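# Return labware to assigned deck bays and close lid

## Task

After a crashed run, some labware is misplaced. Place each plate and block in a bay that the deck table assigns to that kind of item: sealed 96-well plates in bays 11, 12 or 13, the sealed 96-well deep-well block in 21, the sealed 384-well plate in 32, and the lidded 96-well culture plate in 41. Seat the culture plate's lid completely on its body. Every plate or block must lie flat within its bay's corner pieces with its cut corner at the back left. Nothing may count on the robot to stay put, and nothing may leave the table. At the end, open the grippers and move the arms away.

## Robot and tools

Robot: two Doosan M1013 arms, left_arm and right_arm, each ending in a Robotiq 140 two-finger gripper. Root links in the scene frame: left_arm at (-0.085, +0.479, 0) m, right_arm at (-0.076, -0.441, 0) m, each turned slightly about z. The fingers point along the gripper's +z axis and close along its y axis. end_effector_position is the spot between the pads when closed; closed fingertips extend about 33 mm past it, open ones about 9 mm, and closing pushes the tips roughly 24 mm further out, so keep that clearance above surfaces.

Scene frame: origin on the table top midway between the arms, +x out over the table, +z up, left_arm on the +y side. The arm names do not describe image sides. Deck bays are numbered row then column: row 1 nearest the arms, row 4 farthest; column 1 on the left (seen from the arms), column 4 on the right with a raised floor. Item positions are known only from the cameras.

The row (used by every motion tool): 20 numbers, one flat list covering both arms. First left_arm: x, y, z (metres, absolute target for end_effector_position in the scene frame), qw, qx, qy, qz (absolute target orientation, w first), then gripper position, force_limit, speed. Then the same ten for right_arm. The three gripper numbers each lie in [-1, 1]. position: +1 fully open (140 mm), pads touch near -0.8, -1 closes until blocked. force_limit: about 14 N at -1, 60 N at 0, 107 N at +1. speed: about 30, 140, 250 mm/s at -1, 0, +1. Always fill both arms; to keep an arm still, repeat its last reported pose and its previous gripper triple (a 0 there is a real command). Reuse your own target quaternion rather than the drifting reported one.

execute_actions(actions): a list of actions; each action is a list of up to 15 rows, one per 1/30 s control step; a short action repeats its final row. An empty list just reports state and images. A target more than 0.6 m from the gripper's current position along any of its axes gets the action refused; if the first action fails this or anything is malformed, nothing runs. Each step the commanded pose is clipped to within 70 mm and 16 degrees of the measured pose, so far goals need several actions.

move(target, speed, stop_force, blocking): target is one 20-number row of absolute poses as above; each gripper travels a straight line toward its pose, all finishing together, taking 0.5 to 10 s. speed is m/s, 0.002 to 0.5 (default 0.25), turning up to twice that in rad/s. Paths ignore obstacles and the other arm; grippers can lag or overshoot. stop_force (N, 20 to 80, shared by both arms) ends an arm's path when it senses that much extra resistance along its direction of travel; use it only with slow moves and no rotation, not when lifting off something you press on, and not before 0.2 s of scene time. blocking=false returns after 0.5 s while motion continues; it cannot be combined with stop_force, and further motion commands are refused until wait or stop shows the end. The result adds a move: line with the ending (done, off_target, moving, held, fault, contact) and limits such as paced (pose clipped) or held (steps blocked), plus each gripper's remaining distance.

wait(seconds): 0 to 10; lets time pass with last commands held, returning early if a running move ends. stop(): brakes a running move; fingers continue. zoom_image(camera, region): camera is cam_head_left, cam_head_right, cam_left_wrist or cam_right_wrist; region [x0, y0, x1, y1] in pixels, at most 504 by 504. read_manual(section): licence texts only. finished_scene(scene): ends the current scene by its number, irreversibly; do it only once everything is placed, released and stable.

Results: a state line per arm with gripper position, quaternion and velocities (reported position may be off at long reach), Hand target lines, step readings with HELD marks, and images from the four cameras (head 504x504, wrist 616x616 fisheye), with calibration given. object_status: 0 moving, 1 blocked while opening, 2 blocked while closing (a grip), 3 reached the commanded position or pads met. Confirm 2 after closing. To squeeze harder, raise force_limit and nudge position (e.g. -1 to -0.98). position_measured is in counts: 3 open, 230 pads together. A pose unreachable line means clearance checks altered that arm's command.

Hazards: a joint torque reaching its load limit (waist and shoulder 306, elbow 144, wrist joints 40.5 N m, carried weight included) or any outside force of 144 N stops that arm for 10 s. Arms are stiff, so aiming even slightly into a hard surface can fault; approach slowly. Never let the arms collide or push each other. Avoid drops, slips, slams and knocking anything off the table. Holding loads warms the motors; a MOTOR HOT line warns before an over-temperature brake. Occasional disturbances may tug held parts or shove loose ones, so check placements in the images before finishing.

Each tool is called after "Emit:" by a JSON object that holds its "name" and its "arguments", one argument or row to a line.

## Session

Emit:
{"name": "execute_actions", "arguments": {
  "actions": []
}}

Scene clock: 0.00 s.
left_arm: end_effector_position=(+0.5661, +0.4914, +0.3215) position_measured=3 object_status=3 end_effector_quat_wxyz=(+0.000, +1.000, +0.010, -0.000) end_effector_velocity=(+0.000, +0.000, -0.000) end_effector_angular_velocity=(-0.000, -0.001, +0.001) | right_arm: end_effector_position=(+0.5704, -0.3640, +0.3219) position_measured=3 object_status=3 end_effector_quat_wxyz=(+0.000, +0.998, +0.060, +0.000) end_effector_velocity=(-0.000, +0.000, +0.000) end_effector_angular_velocity=(-0.000, +0.001, -0.000)
Joint positions: left_arm=[-0.054  0.165  1.604 -0.001  1.373  1.517] | right_arm=[-0.055  0.165  1.604 -0.001  1.373  1.516]
Joint velocities: left_arm=[ 0.001 -0.     0.    -0.    -0.001 -0.   ] | right_arm=[ 0.    -0.    -0.    -0.     0.001  0.001]
Hand target (left_arm): +0.566, +0.491, +0.322; +0.000, +1.000, +0.010, -0.000
Hand target (right_arm): +0.570, -0.364, +0.322; +0.000, +0.998, +0.060, +0.000

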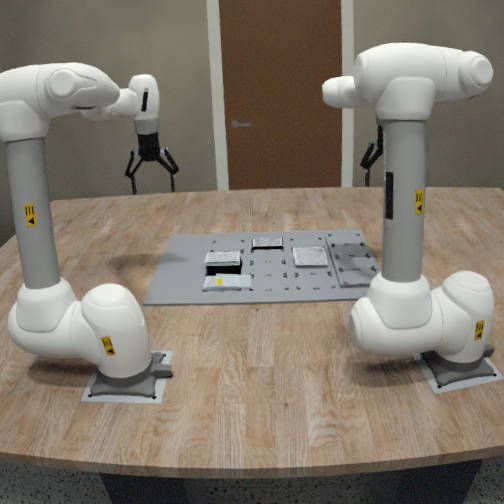

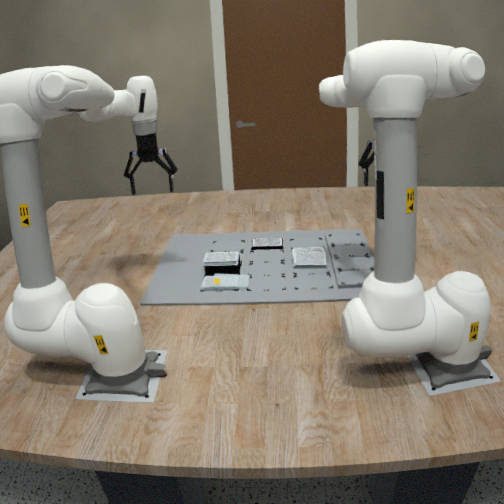

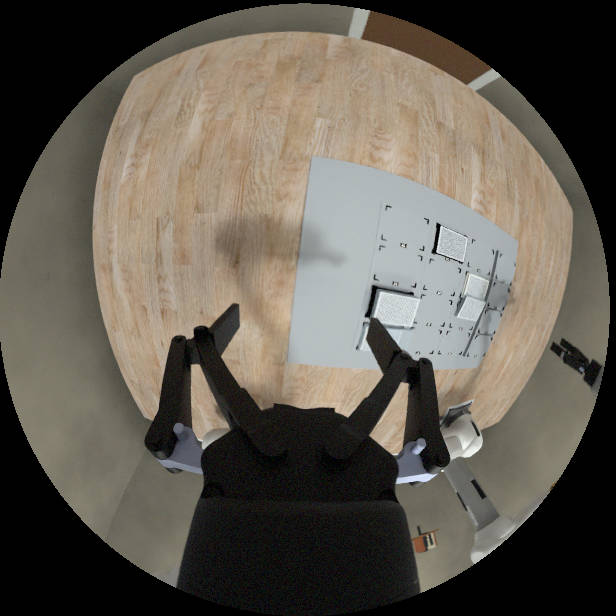

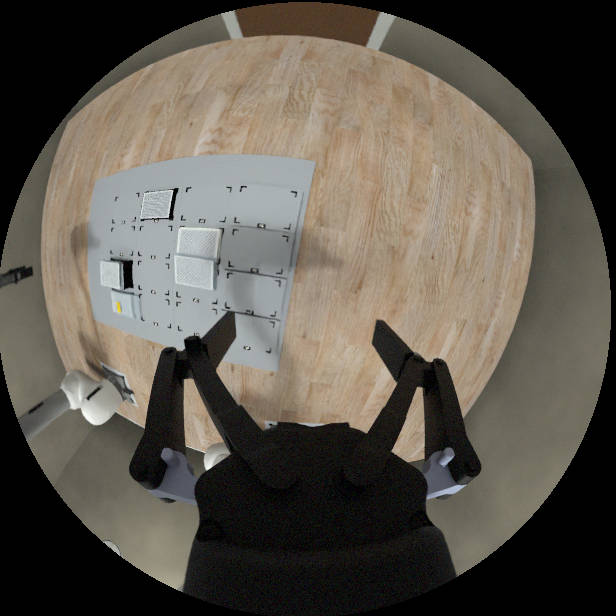

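Emit:
{"name": "zoom_image", "arguments": {
  "camera": "cam_head_left",
  "region": [180,225,380,305]
}}

Emit:
{"name": "move", "arguments": {
  "target": [0.5,0.08,0.22,0,0.7151,0.699,0,0.4,-0.3,0,0.5704,-0.45,0.3,0,0.998,0.06,0,1,0,0],
  "speed": 0.25
}}

Emit:
{"name": "zoom_image", "arguments": {
  "camera": "cam_left_wrist",
  "region": [180,120,480,420]
}}

Region (180, 225, 380, 305) of cam_head_left's 504x504 image, scaled by 2.520, with more detail than that image has; it fills the top 202 rows of this view, and the rest is white.

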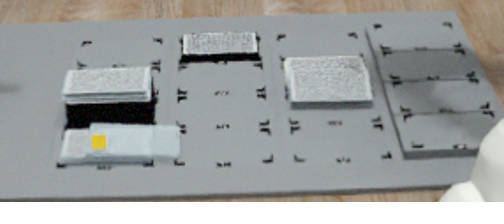

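Scene clock: 6.17 s.
left_arm: end_effector_position=(+0.4992, +0.0797, +0.2199) position_measured=78 object_status=3 end_effector_quat_wxyz=(-0.000, +0.715, +0.699, -0.000) end_effector_velocity=(+0.000, +0.000, +0.001) end_effector_angular_velocity=(-0.000, -0.002, +0.000) | right_arm: end_effector_position=(+0.5702, -0.4501, +0.3000) position_measured=3 object_status=3 end_effector_quat_wxyz=(+0.000, +0.998, +0.060, -0.000) end_effector_velocity=(-0.000, +0.000, -0.000) end_effector_angular_velocity=(+0.000, +0.001, +0.000)
Joint positions: left_arm=[-0.669  0.298  1.625  0.     1.219 -0.626] | right_arm=[-0.188  0.165  1.643 -0.     1.333  1.382]
Joint velocities: left_arm=[ 0.    -0.002 -0.001  0.001  0.    -0.   ] | right_arm=[ 0.  0.  0.  0.  0. -0.]
Hand target (left_arm): +0.499, +0.080, +0.220; -0.000, +0.715, +0.699, -0.000
Hand target (right_arm): +0.570, -0.450, +0.300; +0.000, +0.998, +0.060, -0.000
Off the commanded pose (left_arm): 0.001 m, 0 deg.
Off the commanded pose (right_arm): 0.000 m, 0 deg.
move: done
camera_calibration (this result's frames):
cam_left_wrist: T_world_to_cam=[[0.997515, 0.0699894, -0.0081271, -0.498614], [0.0677862, -0.921789, 0.381719, -0.0276071], [0.0192248, -0.381322, -0.924243, 0.423571], [0, 0, 0, 1]] pos_world=[0.491103, 0.170966, 0.397968]
cam_right_wrist: T_world_to_cam=[[0.193841, -0.980541, 0.0310643, -0.563168], [-0.925585, -0.172299, 0.337055, 0.369185], [-0.325144, -0.0940877, -0.940972, 0.603039], [0, 0, 0, 1]] pos_world=[0.646951, -0.43186, 0.460502]

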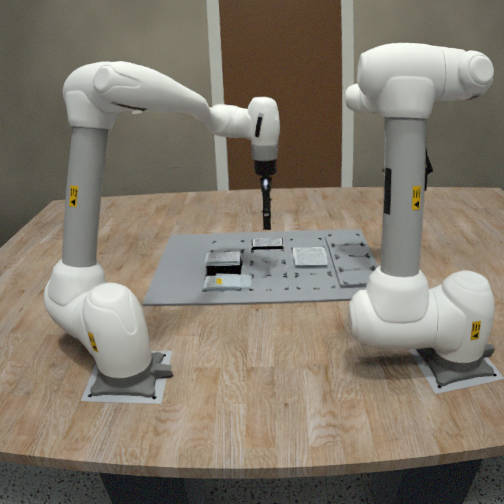

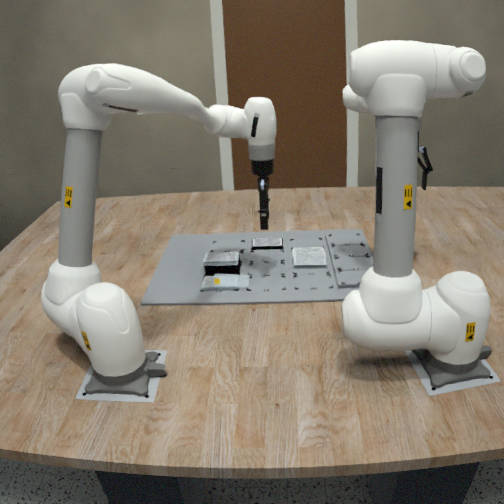

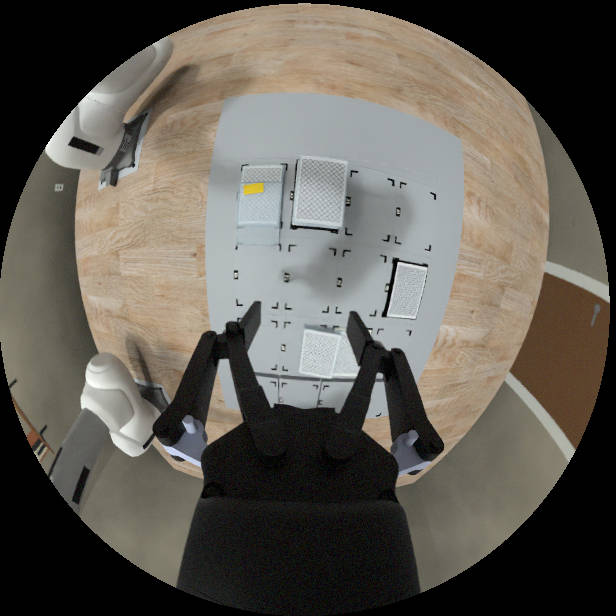

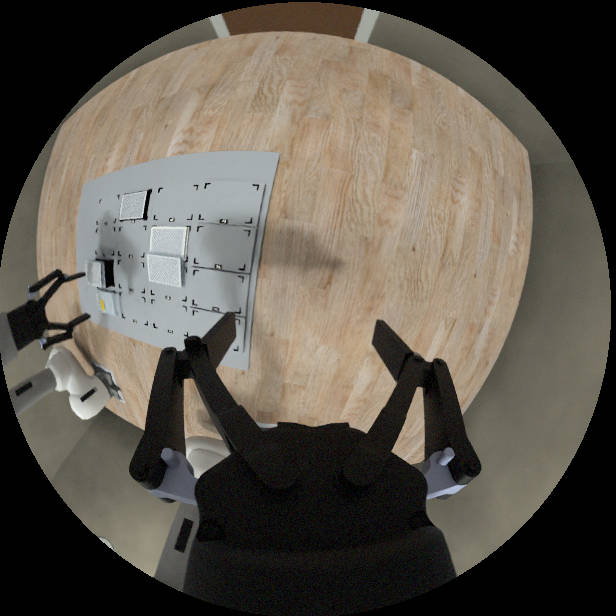

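Region (180, 120, 480, 420) of cam_left_wrist's 616x616 image, scaled by 1.680, with more detail than that image has.

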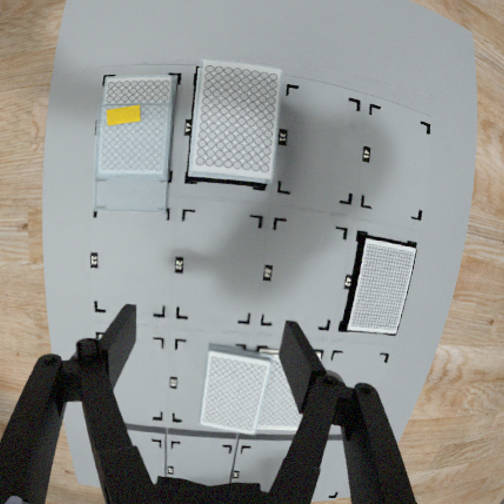

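Emit:
{"name": "move", "arguments": {
  "target": [0.4,0.2,0.1,0,0.7151,0.699,0,0.4,-0.3,0,0.5704,-0.45,0.3,0,0.998,0.06,0,1,0,0],
  "speed": 0.2
}}

Emit:
{"name": "zoom_image", "arguments": {
  "camera": "cam_left_wrist",
  "region": [200,180,420,420]
}}

Emit:
{"name": "zoom_image", "arguments": {
  "camera": "cam_head_right",
  "region": [180,240,280,300]
}}

Scene clock: 7.83 s.
left_arm: end_effector_position=(+0.4002, +0.2002, +0.1002) position_measured=78 object_status=3 end_effector_quat_wxyz=(+0.000, +0.715, +0.699, +0.000) end_effector_velocity=(+0.000, +0.001, +0.000) end_effector_angular_velocity=(+0.000, -0.001, -0.001) | right_arm: end_effector_position=(+0.5704, -0.4500, +0.3000) position_measured=3 object_status=3 end_effector_quat_wxyz=(-0.000, +0.998, +0.060, +0.000) end_effector_velocity=(+0.000, +0.001, +0.000) end_effector_angular_velocity=(-0.000, -0.000, +0.001)
Joint positions: left_arm=[-0.604  0.174  2.029  0.     0.938 -0.561] | right_arm=[-0.188  0.166  1.643  0.     1.333  1.383]
Joint velocities: left_arm=[ 0.    -0.001  0.001  0.001 -0.001  0.   ] | right_arm=[ 0.001 -0.     0.    -0.    -0.     0.   ]
Hand target (left_arm): +0.400, +0.200, +0.100; +0.000, +0.715, +0.699, +0.000
Hand target (right_arm): +0.570, -0.450, +0.300; +0.000, +0.998, +0.060, +0.000
Off the commanded pose (left_arm): 0.000 m, 0 deg.
Off the commanded pose (right_arm): 0.000 m, 0 deg.
move: done
camera_calibration (this result's frames):
cam_left_wrist: T_world_to_cam=[[0.997518, 0.0700036, -0.00756221, -0.409318], [0.0675805, -0.921737, 0.381881, 0.135926], [0.0197627, -0.381444, -0.924181, 0.360598], [0, 0, 0, 1]] pos_world=[0.39199, 0.29149, 0.278255]
cam_right_wrist: T_world_to_cam=[[0.193819, -0.980547, 0.0309989, -0.563059], [-0.925614, -0.172308, 0.33697, 0.369386], [-0.325074, -0.0940043, -0.941005, 0.603108], [0, 0, 0, 1]] pos_world=[0.647095, -0.431763, 0.460509]

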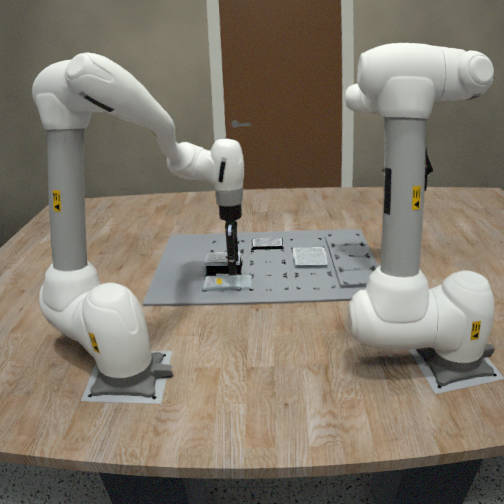

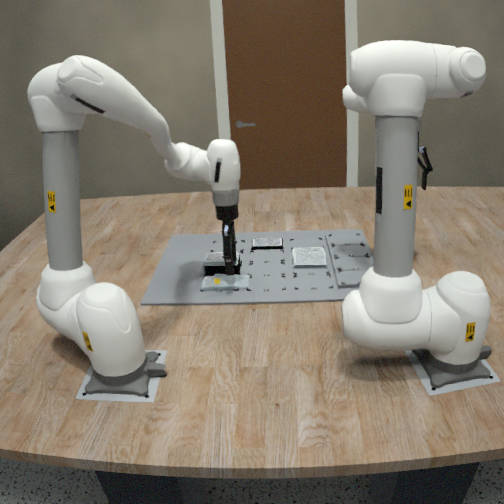

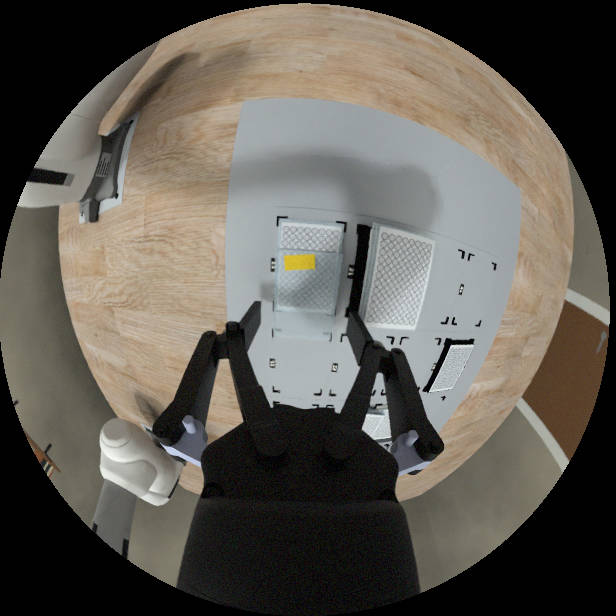

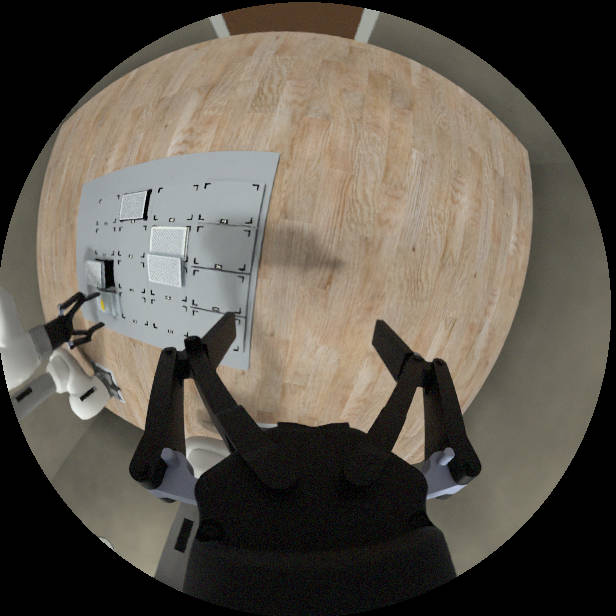

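Region (200, 180, 420, 420) of cam_left_wrist's 616x616 image, scaled by 2.100, with more detail than that image has; it fills the left 462 columns of this view, and the rest is white.

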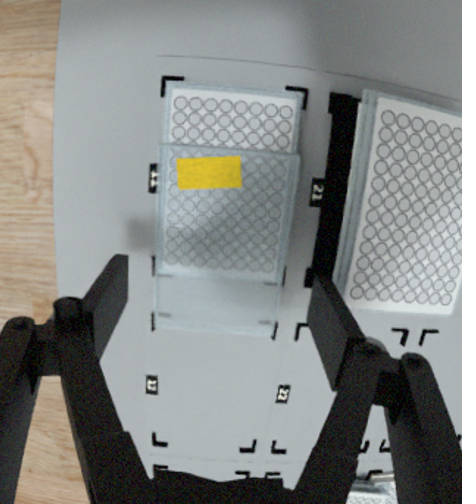

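Region (180, 240, 280, 300) of cam_head_right's 504x504 image, scaled by 5.040, with more detail than that image has; it fills the top 302 rows of this view, and the rest is white.

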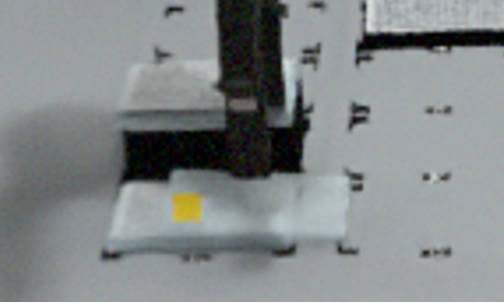

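Emit:
{"name": "move", "arguments": {
  "target": [0.4,0.115,0.075,0,0.7151,0.699,0,-1,-0.3,0,0.5704,-0.45,0.3,0,0.998,0.06,0,1,0,0],
  "speed": 0.15
}}

Emit:
{"name": "move", "arguments": {
  "target": [0.4,0.118,0.052,0,0.7151,0.699,0,-1,-0.3,0,0.5704,-0.45,0.3,0,0.998,0.06,0,1,0,0],
  "speed": 0.05
}}

Emit:
{"name": "move", "arguments": {
  "target": [0.4,0.16,0.052,0,0.7151,0.699,0,-1,-0.3,0,0.5704,-0.45,0.3,0,0.998,0.06,0,1,0,0],
  "speed": 0.015,
  "stop_force": 20
}}

Emit:
{"name": "move", "arguments": {
  "target": [0.4,0.172,0.052,0,0.7151,0.699,0,-1,-0.3,0,0.5704,-0.45,0.3,0,0.998,0.06,0,1,0,0],
  "speed": 0.004,
  "stop_force": 20
}}

Emit:
{"name": "zoom_image", "arguments": {
  "camera": "cam_left_wrist",
  "region": [200,140,420,380]
}}

Emit:
{"name": "zoom_image", "arguments": {
  "camera": "cam_head_right",
  "region": [180,240,280,300]
}}

Scene clock: 9.33 s.
left_arm: end_effector_position=(+0.3998, +0.1149, +0.0749) position_measured=232 object_status=0 end_effector_quat_wxyz=(-0.000, +0.715, +0.699, -0.000) end_effector_velocity=(+0.000, +0.000, -0.000) end_effector_angular_velocity=(+0.001, -0.000, -0.001) | right_arm: end_effector_position=(+0.5704, -0.4500, +0.3000) position_measured=3 object_status=3 end_effector_quat_wxyz=(-0.000, +0.998, +0.060, +0.000) end_effector_velocity=(+0.000, -0.001, -0.000) end_effector_angular_velocity=(-0.000, -0.000, -0.000)
Joint positions: left_arm=[-0.722  0.267  1.965 -0.     0.91  -0.679] | right_arm=[-0.188  0.166  1.643  0.     1.333  1.383]
Joint velocities: left_arm=[ 0.001  0.001 -0.     0.001 -0.     0.001] | right_arm=[-0.001  0.     0.    -0.    -0.    -0.001]
Hand target (left_arm): +0.400, +0.115, +0.075; -0.000, +0.715, +0.699, +0.000
Hand target (right_arm): +0.570, -0.450, +0.300; -0.000, +0.998, +0.060, +0.000
Off the commanded pose (left_arm): 0.000 m, 0 deg.
Off the commanded pose (right_arm): 0.000 m, 0 deg.
move: done
camera_calibration (this result's frames):
cam_left_wrist: T_world_to_cam=[[0.997513, 0.0700301, -0.0079833, -0.403066], [0.0677618, -0.921648, 0.382065, 0.0668767], [0.0193983, -0.381656, -0.924101, 0.304876], [0, 0, 0, 1]] pos_world=[0.391618, 0.206221, 0.252967]
cam_right_wrist: T_world_to_cam=[[0.193812, -0.980549, 0.0309989, -0.563054], [-0.925615, -0.172301, 0.33697, 0.36939], [-0.325074, -0.094002, -0.941005, 0.603109], [0, 0, 0, 1]] pos_world=[0.647095, -0.431763, 0.460509]

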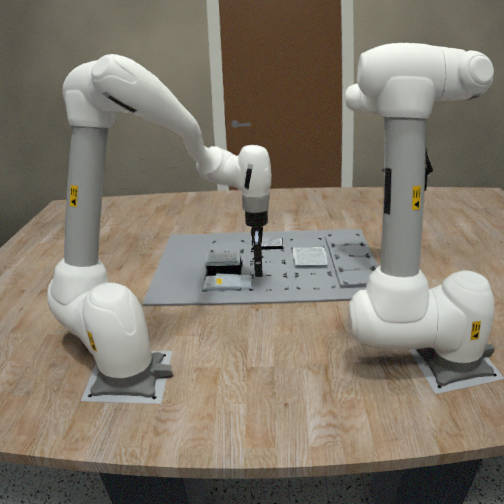

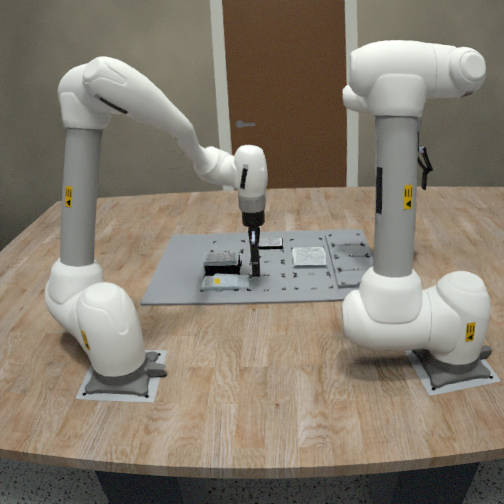

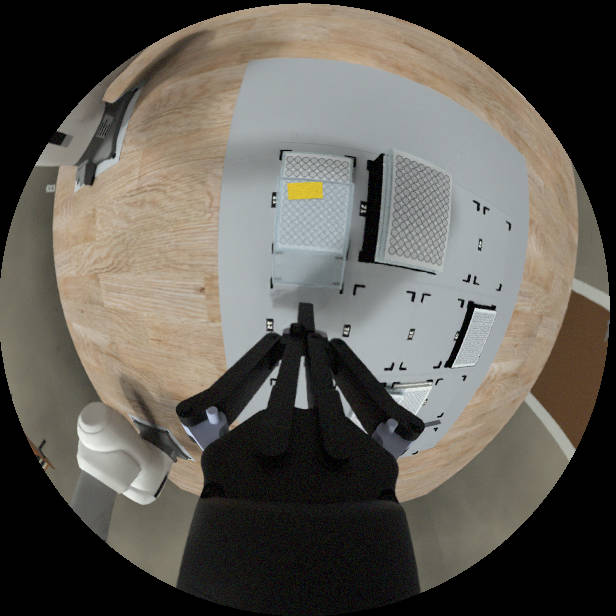

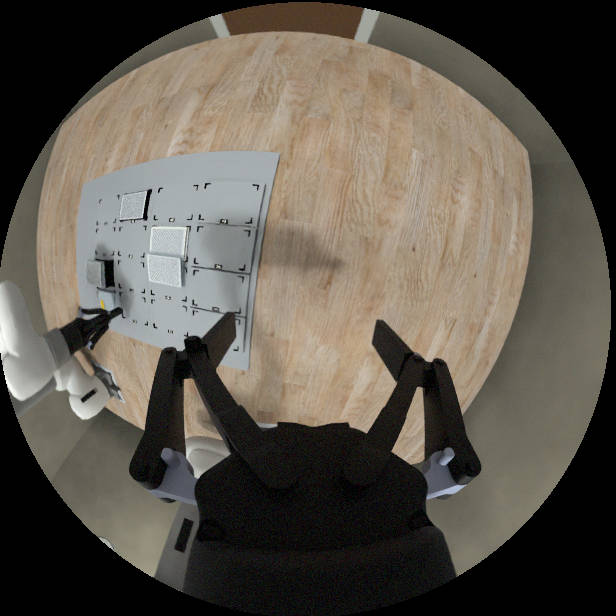

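Scene clock: 10.07 s.
left_arm: end_effector_position=(+0.4000, +0.1180, +0.0520) position_measured=232 object_status=3 end_effector_quat_wxyz=(-0.000, +0.715, +0.699, +0.000) end_effector_velocity=(+0.001, -0.001, +0.001) end_effector_angular_velocity=(-0.003, -0.002, +0.001) | right_arm: end_effector_position=(+0.5704, -0.4500, +0.3000) position_measured=3 object_status=3 end_effector_quat_wxyz=(-0.000, +0.998, +0.060, +0.000) end_effector_velocity=(-0.000, -0.000, +0.000) end_effector_angular_velocity=(-0.000, +0.000, -0.001)
Joint positions: left_arm=[-0.718  0.29   1.985  0.     0.866 -0.675] | right_arm=[-0.188  0.166  1.643  0.     1.333  1.383]
Joint velocities: left_arm=[ 0.    -0.001 -0.002 -0.001 -0.001 -0.001] | right_arm=[-0.    -0.    -0.    -0.     0.     0.001]
Hand target (left_arm): +0.400, +0.118, +0.052; +0.000, +0.715, +0.699, +0.000
Hand target (right_arm): +0.570, -0.450, +0.300; -0.000, +0.998, +0.060, +0.000
Off the commanded pose (left_arm): 0.000 m, 0 deg.
Off the commanded pose (right_arm): 0.000 m, 0 deg.
move: done
camera_calibration (this result's frames):
cam_left_wrist: T_world_to_cam=[[0.997523, 0.069912, -0.00779857, -0.403695], [0.0675842, -0.921701, 0.381968, 0.0785789], [0.0195162, -0.381549, -0.924143, 0.2848], [0, 0, 0, 1]] pos_world=[0.391826, 0.209315, 0.230033]
cam_right_wrist: T_world_to_cam=[[0.193813, -0.980549, 0.0309988, -0.563054], [-0.925615, -0.172302, 0.33697, 0.36939], [-0.325074, -0.0940019, -0.941005, 0.603109], [0, 0, 0, 1]] pos_world=[0.647095, -0.431762, 0.46051]

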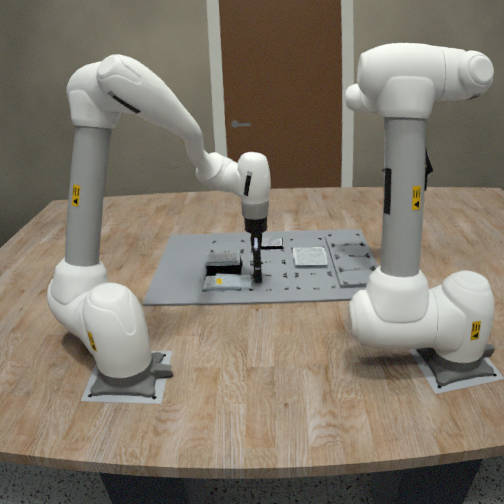

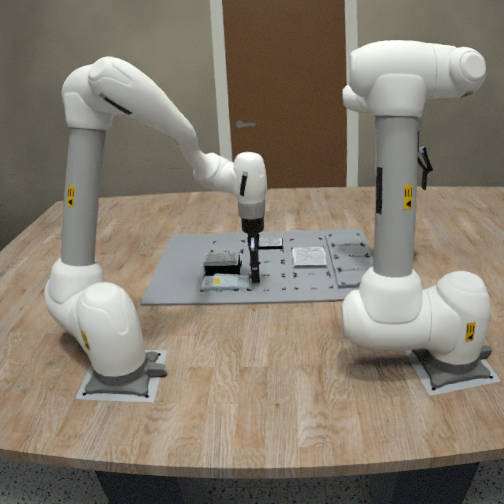

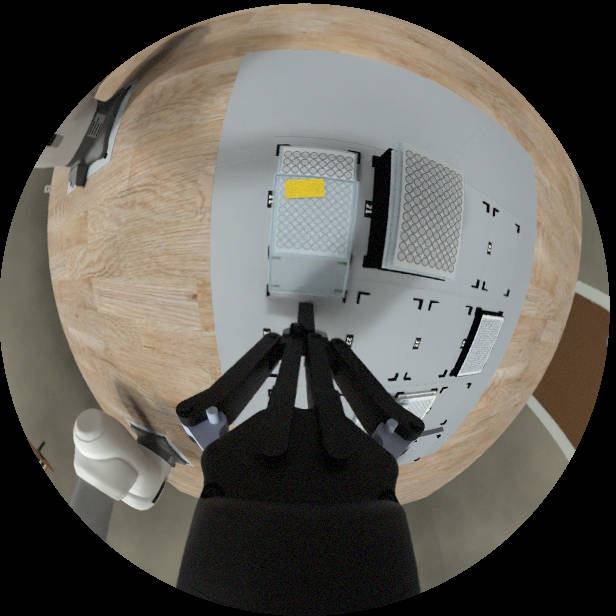

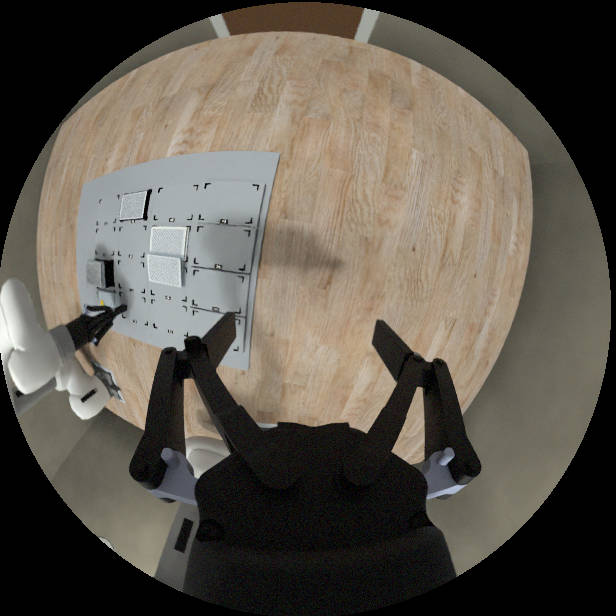

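Scene clock: 13.10 s.
left_arm: end_effector_position=(+0.4001, +0.1600, +0.0520) position_measured=232 object_status=3 end_effector_quat_wxyz=(+0.000, +0.715, +0.699, +0.000) end_effector_velocity=(+0.001, -0.001, +0.002) end_effector_angular_velocity=(-0.001, -0.002, -0.001) | right_arm: end_effector_position=(+0.5704, -0.4500, +0.3000) position_measured=3 object_status=3 end_effector_quat_wxyz=(-0.000, +0.998, +0.060, +0.000) end_effector_velocity=(+0.000, -0.000, +0.000) end_effector_angular_velocity=(+0.000, -0.001, -0.001)
Joint positions: left_arm=[-0.662  0.258  2.031  0.     0.853 -0.619] | right_arm=[-0.188  0.166  1.643  0.     1.333  1.383]
Joint velocities: left_arm=[-0.    -0.002 -0.002  0.001  0.001  0.001] | right_arm=[-0.    -0.     0.     0.    -0.001  0.001]
Hand target (left_arm): +0.400, +0.160, +0.052; +0.000, +0.715, +0.699, -0.000
Hand target (right_arm): +0.570, -0.450, +0.300; -0.000, +0.998, +0.060, +0.000
Off the commanded pose (left_arm): 0.000 m, 0 deg.
Off the commanded pose (right_arm): 0.000 m, 0 deg.
move: done
camera_calibration (this result's frames):
cam_left_wrist: T_world_to_cam=[[0.997526, 0.069877, -0.0077341, -0.406738], [0.0675262, -0.921685, 0.382018, 0.117279], [0.0195659, -0.381595, -0.924122, 0.300876], [0, 0, 0, 1]] pos_world=[0.391925, 0.251329, 0.230097]
cam_right_wrist: T_world_to_cam=[[0.193813, -0.980549, 0.0309988, -0.563054], [-0.925615, -0.172302, 0.33697, 0.36939], [-0.325074, -0.0940019, -0.941005, 0.603109], [0, 0, 0, 1]] pos_world=[0.647095, -0.431762, 0.46051]

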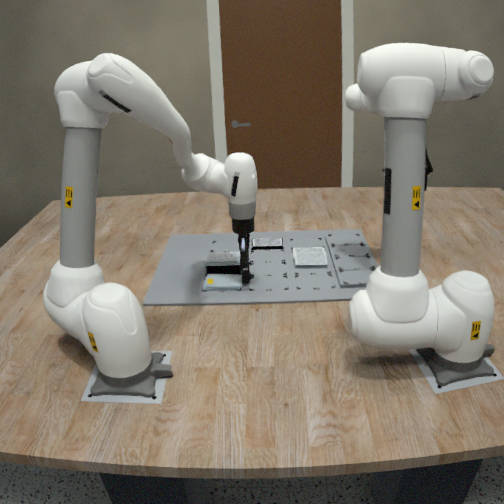

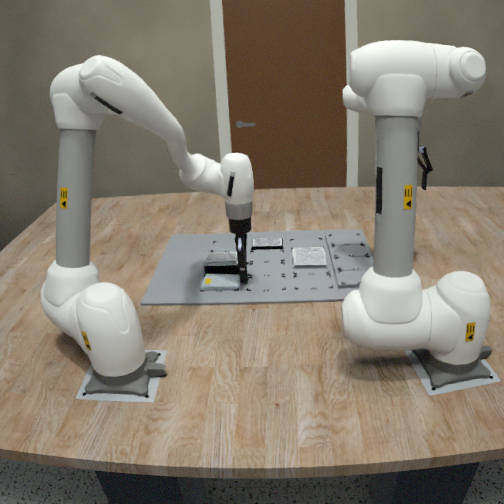

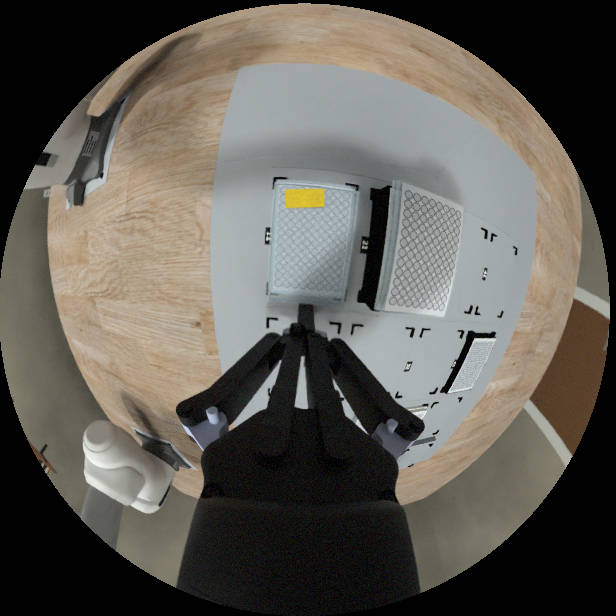

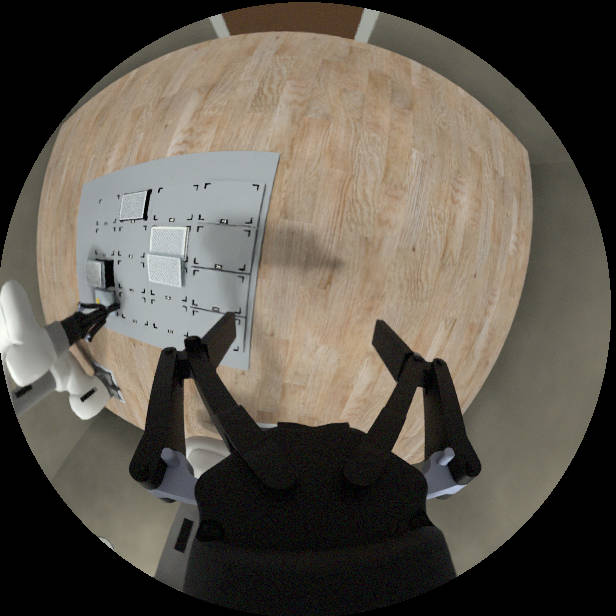

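Scene clock: 15.97 s.
left_arm: end_effector_position=(+0.4001, +0.1702, +0.0522) position_measured=232 object_status=3 end_effector_quat_wxyz=(+0.000, +0.715, +0.699, -0.000) end_effector_velocity=(+0.000, -0.001, -0.001) end_effector_angular_velocity=(-0.000, +0.001, -0.000) | right_arm: end_effector_position=(+0.5704, -0.4500, +0.3000) position_measured=3 object_status=3 end_effector_quat_wxyz=(-0.000, +0.998, +0.060, +0.000) end_effector_velocity=(-0.000, -0.000, -0.000) end_effector_angular_velocity=(+0.000, +0.001, -0.001)
Joint positions: left_arm=[-0.648  0.25   2.041 -0.     0.85  -0.604] | right_arm=[-0.188  0.166  1.643  0.     1.333  1.383]
Joint velocities: left_arm=[-0.001  0.002 -0.001 -0.001 -0.     0.   ] | right_arm=[-0.001  0.     0.     0.     0.001  0.   ]
Hand target (left_arm): +0.400, +0.170, +0.052; +0.000, +0.715, +0.699, -0.000
Hand target (right_arm): +0.570, -0.450, +0.300; -0.000, +0.998, +0.060, +0.000
Off the commanded pose (left_arm): 0.002 m, 0 deg.
Off the commanded pose (right_arm): 0.000 m, 0 deg.
move: contact (left_arm)
camera_calibration (this result's frames):
cam_left_wrist: T_world_to_cam=[[0.997549, 0.0695648, -0.00750329, -0.407406], [0.067141, -0.921544, 0.382424, 0.126692], [0.0196886, -0.381991, -0.923956, 0.304863], [0, 0, 0, 1]] pos_world=[0.391899, 0.261549, 0.230173]
cam_right_wrist: T_world_to_cam=[[0.193813, -0.980549, 0.0309988, -0.563054], [-0.925615, -0.172302, 0.33697, 0.36939], [-0.325074, -0.0940019, -0.941005, 0.603109], [0, 0, 0, 1]] pos_world=[0.647095, -0.431762, 0.460509]

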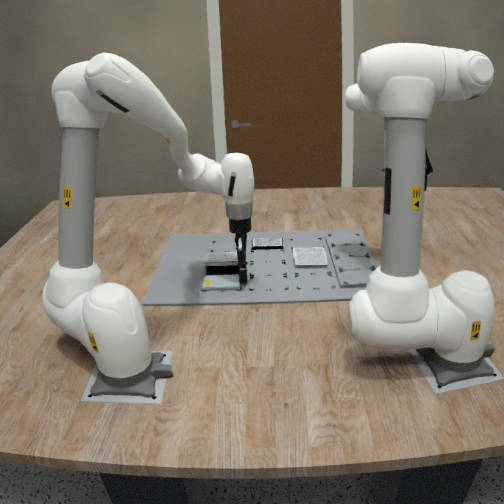

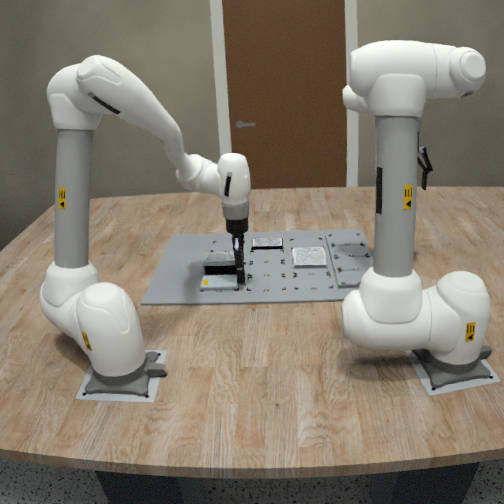

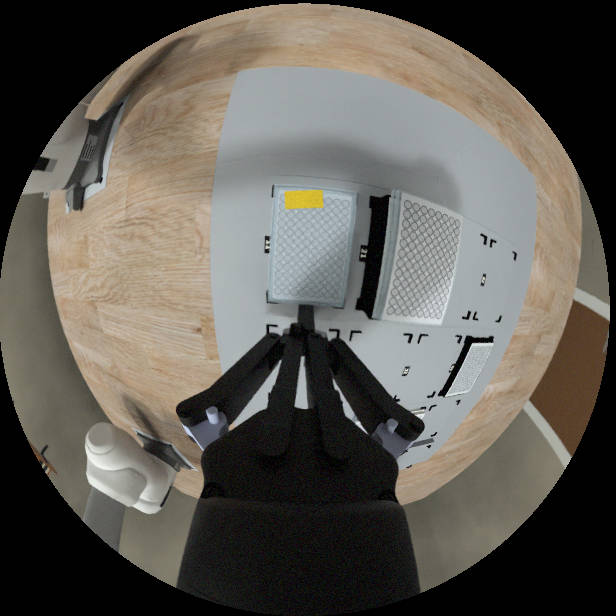

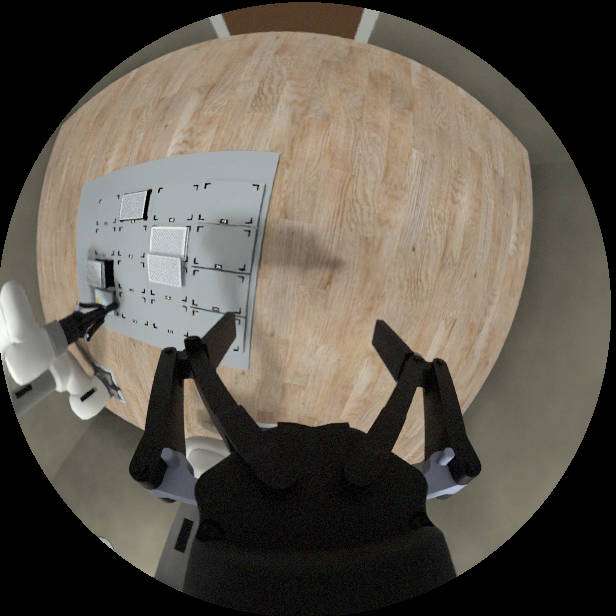

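Region (200, 140, 420, 380) of cam_left_wrist's 616x616 image, scaled by 2.100, with more detail than that image has; it fills the left 462 columns of this view, and the rest is white.

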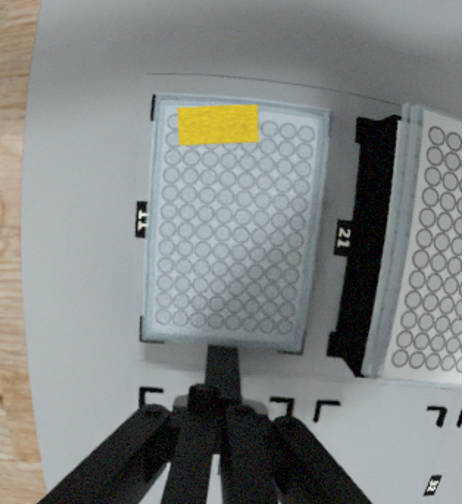

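Region (180, 240, 280, 300) of cam_head_right's 504x504 image, scaled by 5.040, with more detail than that image has; it fills the top 302 rows of this view, and the rest is white.

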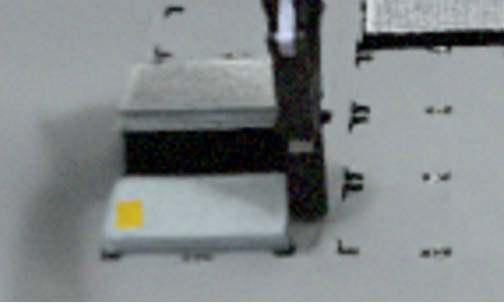

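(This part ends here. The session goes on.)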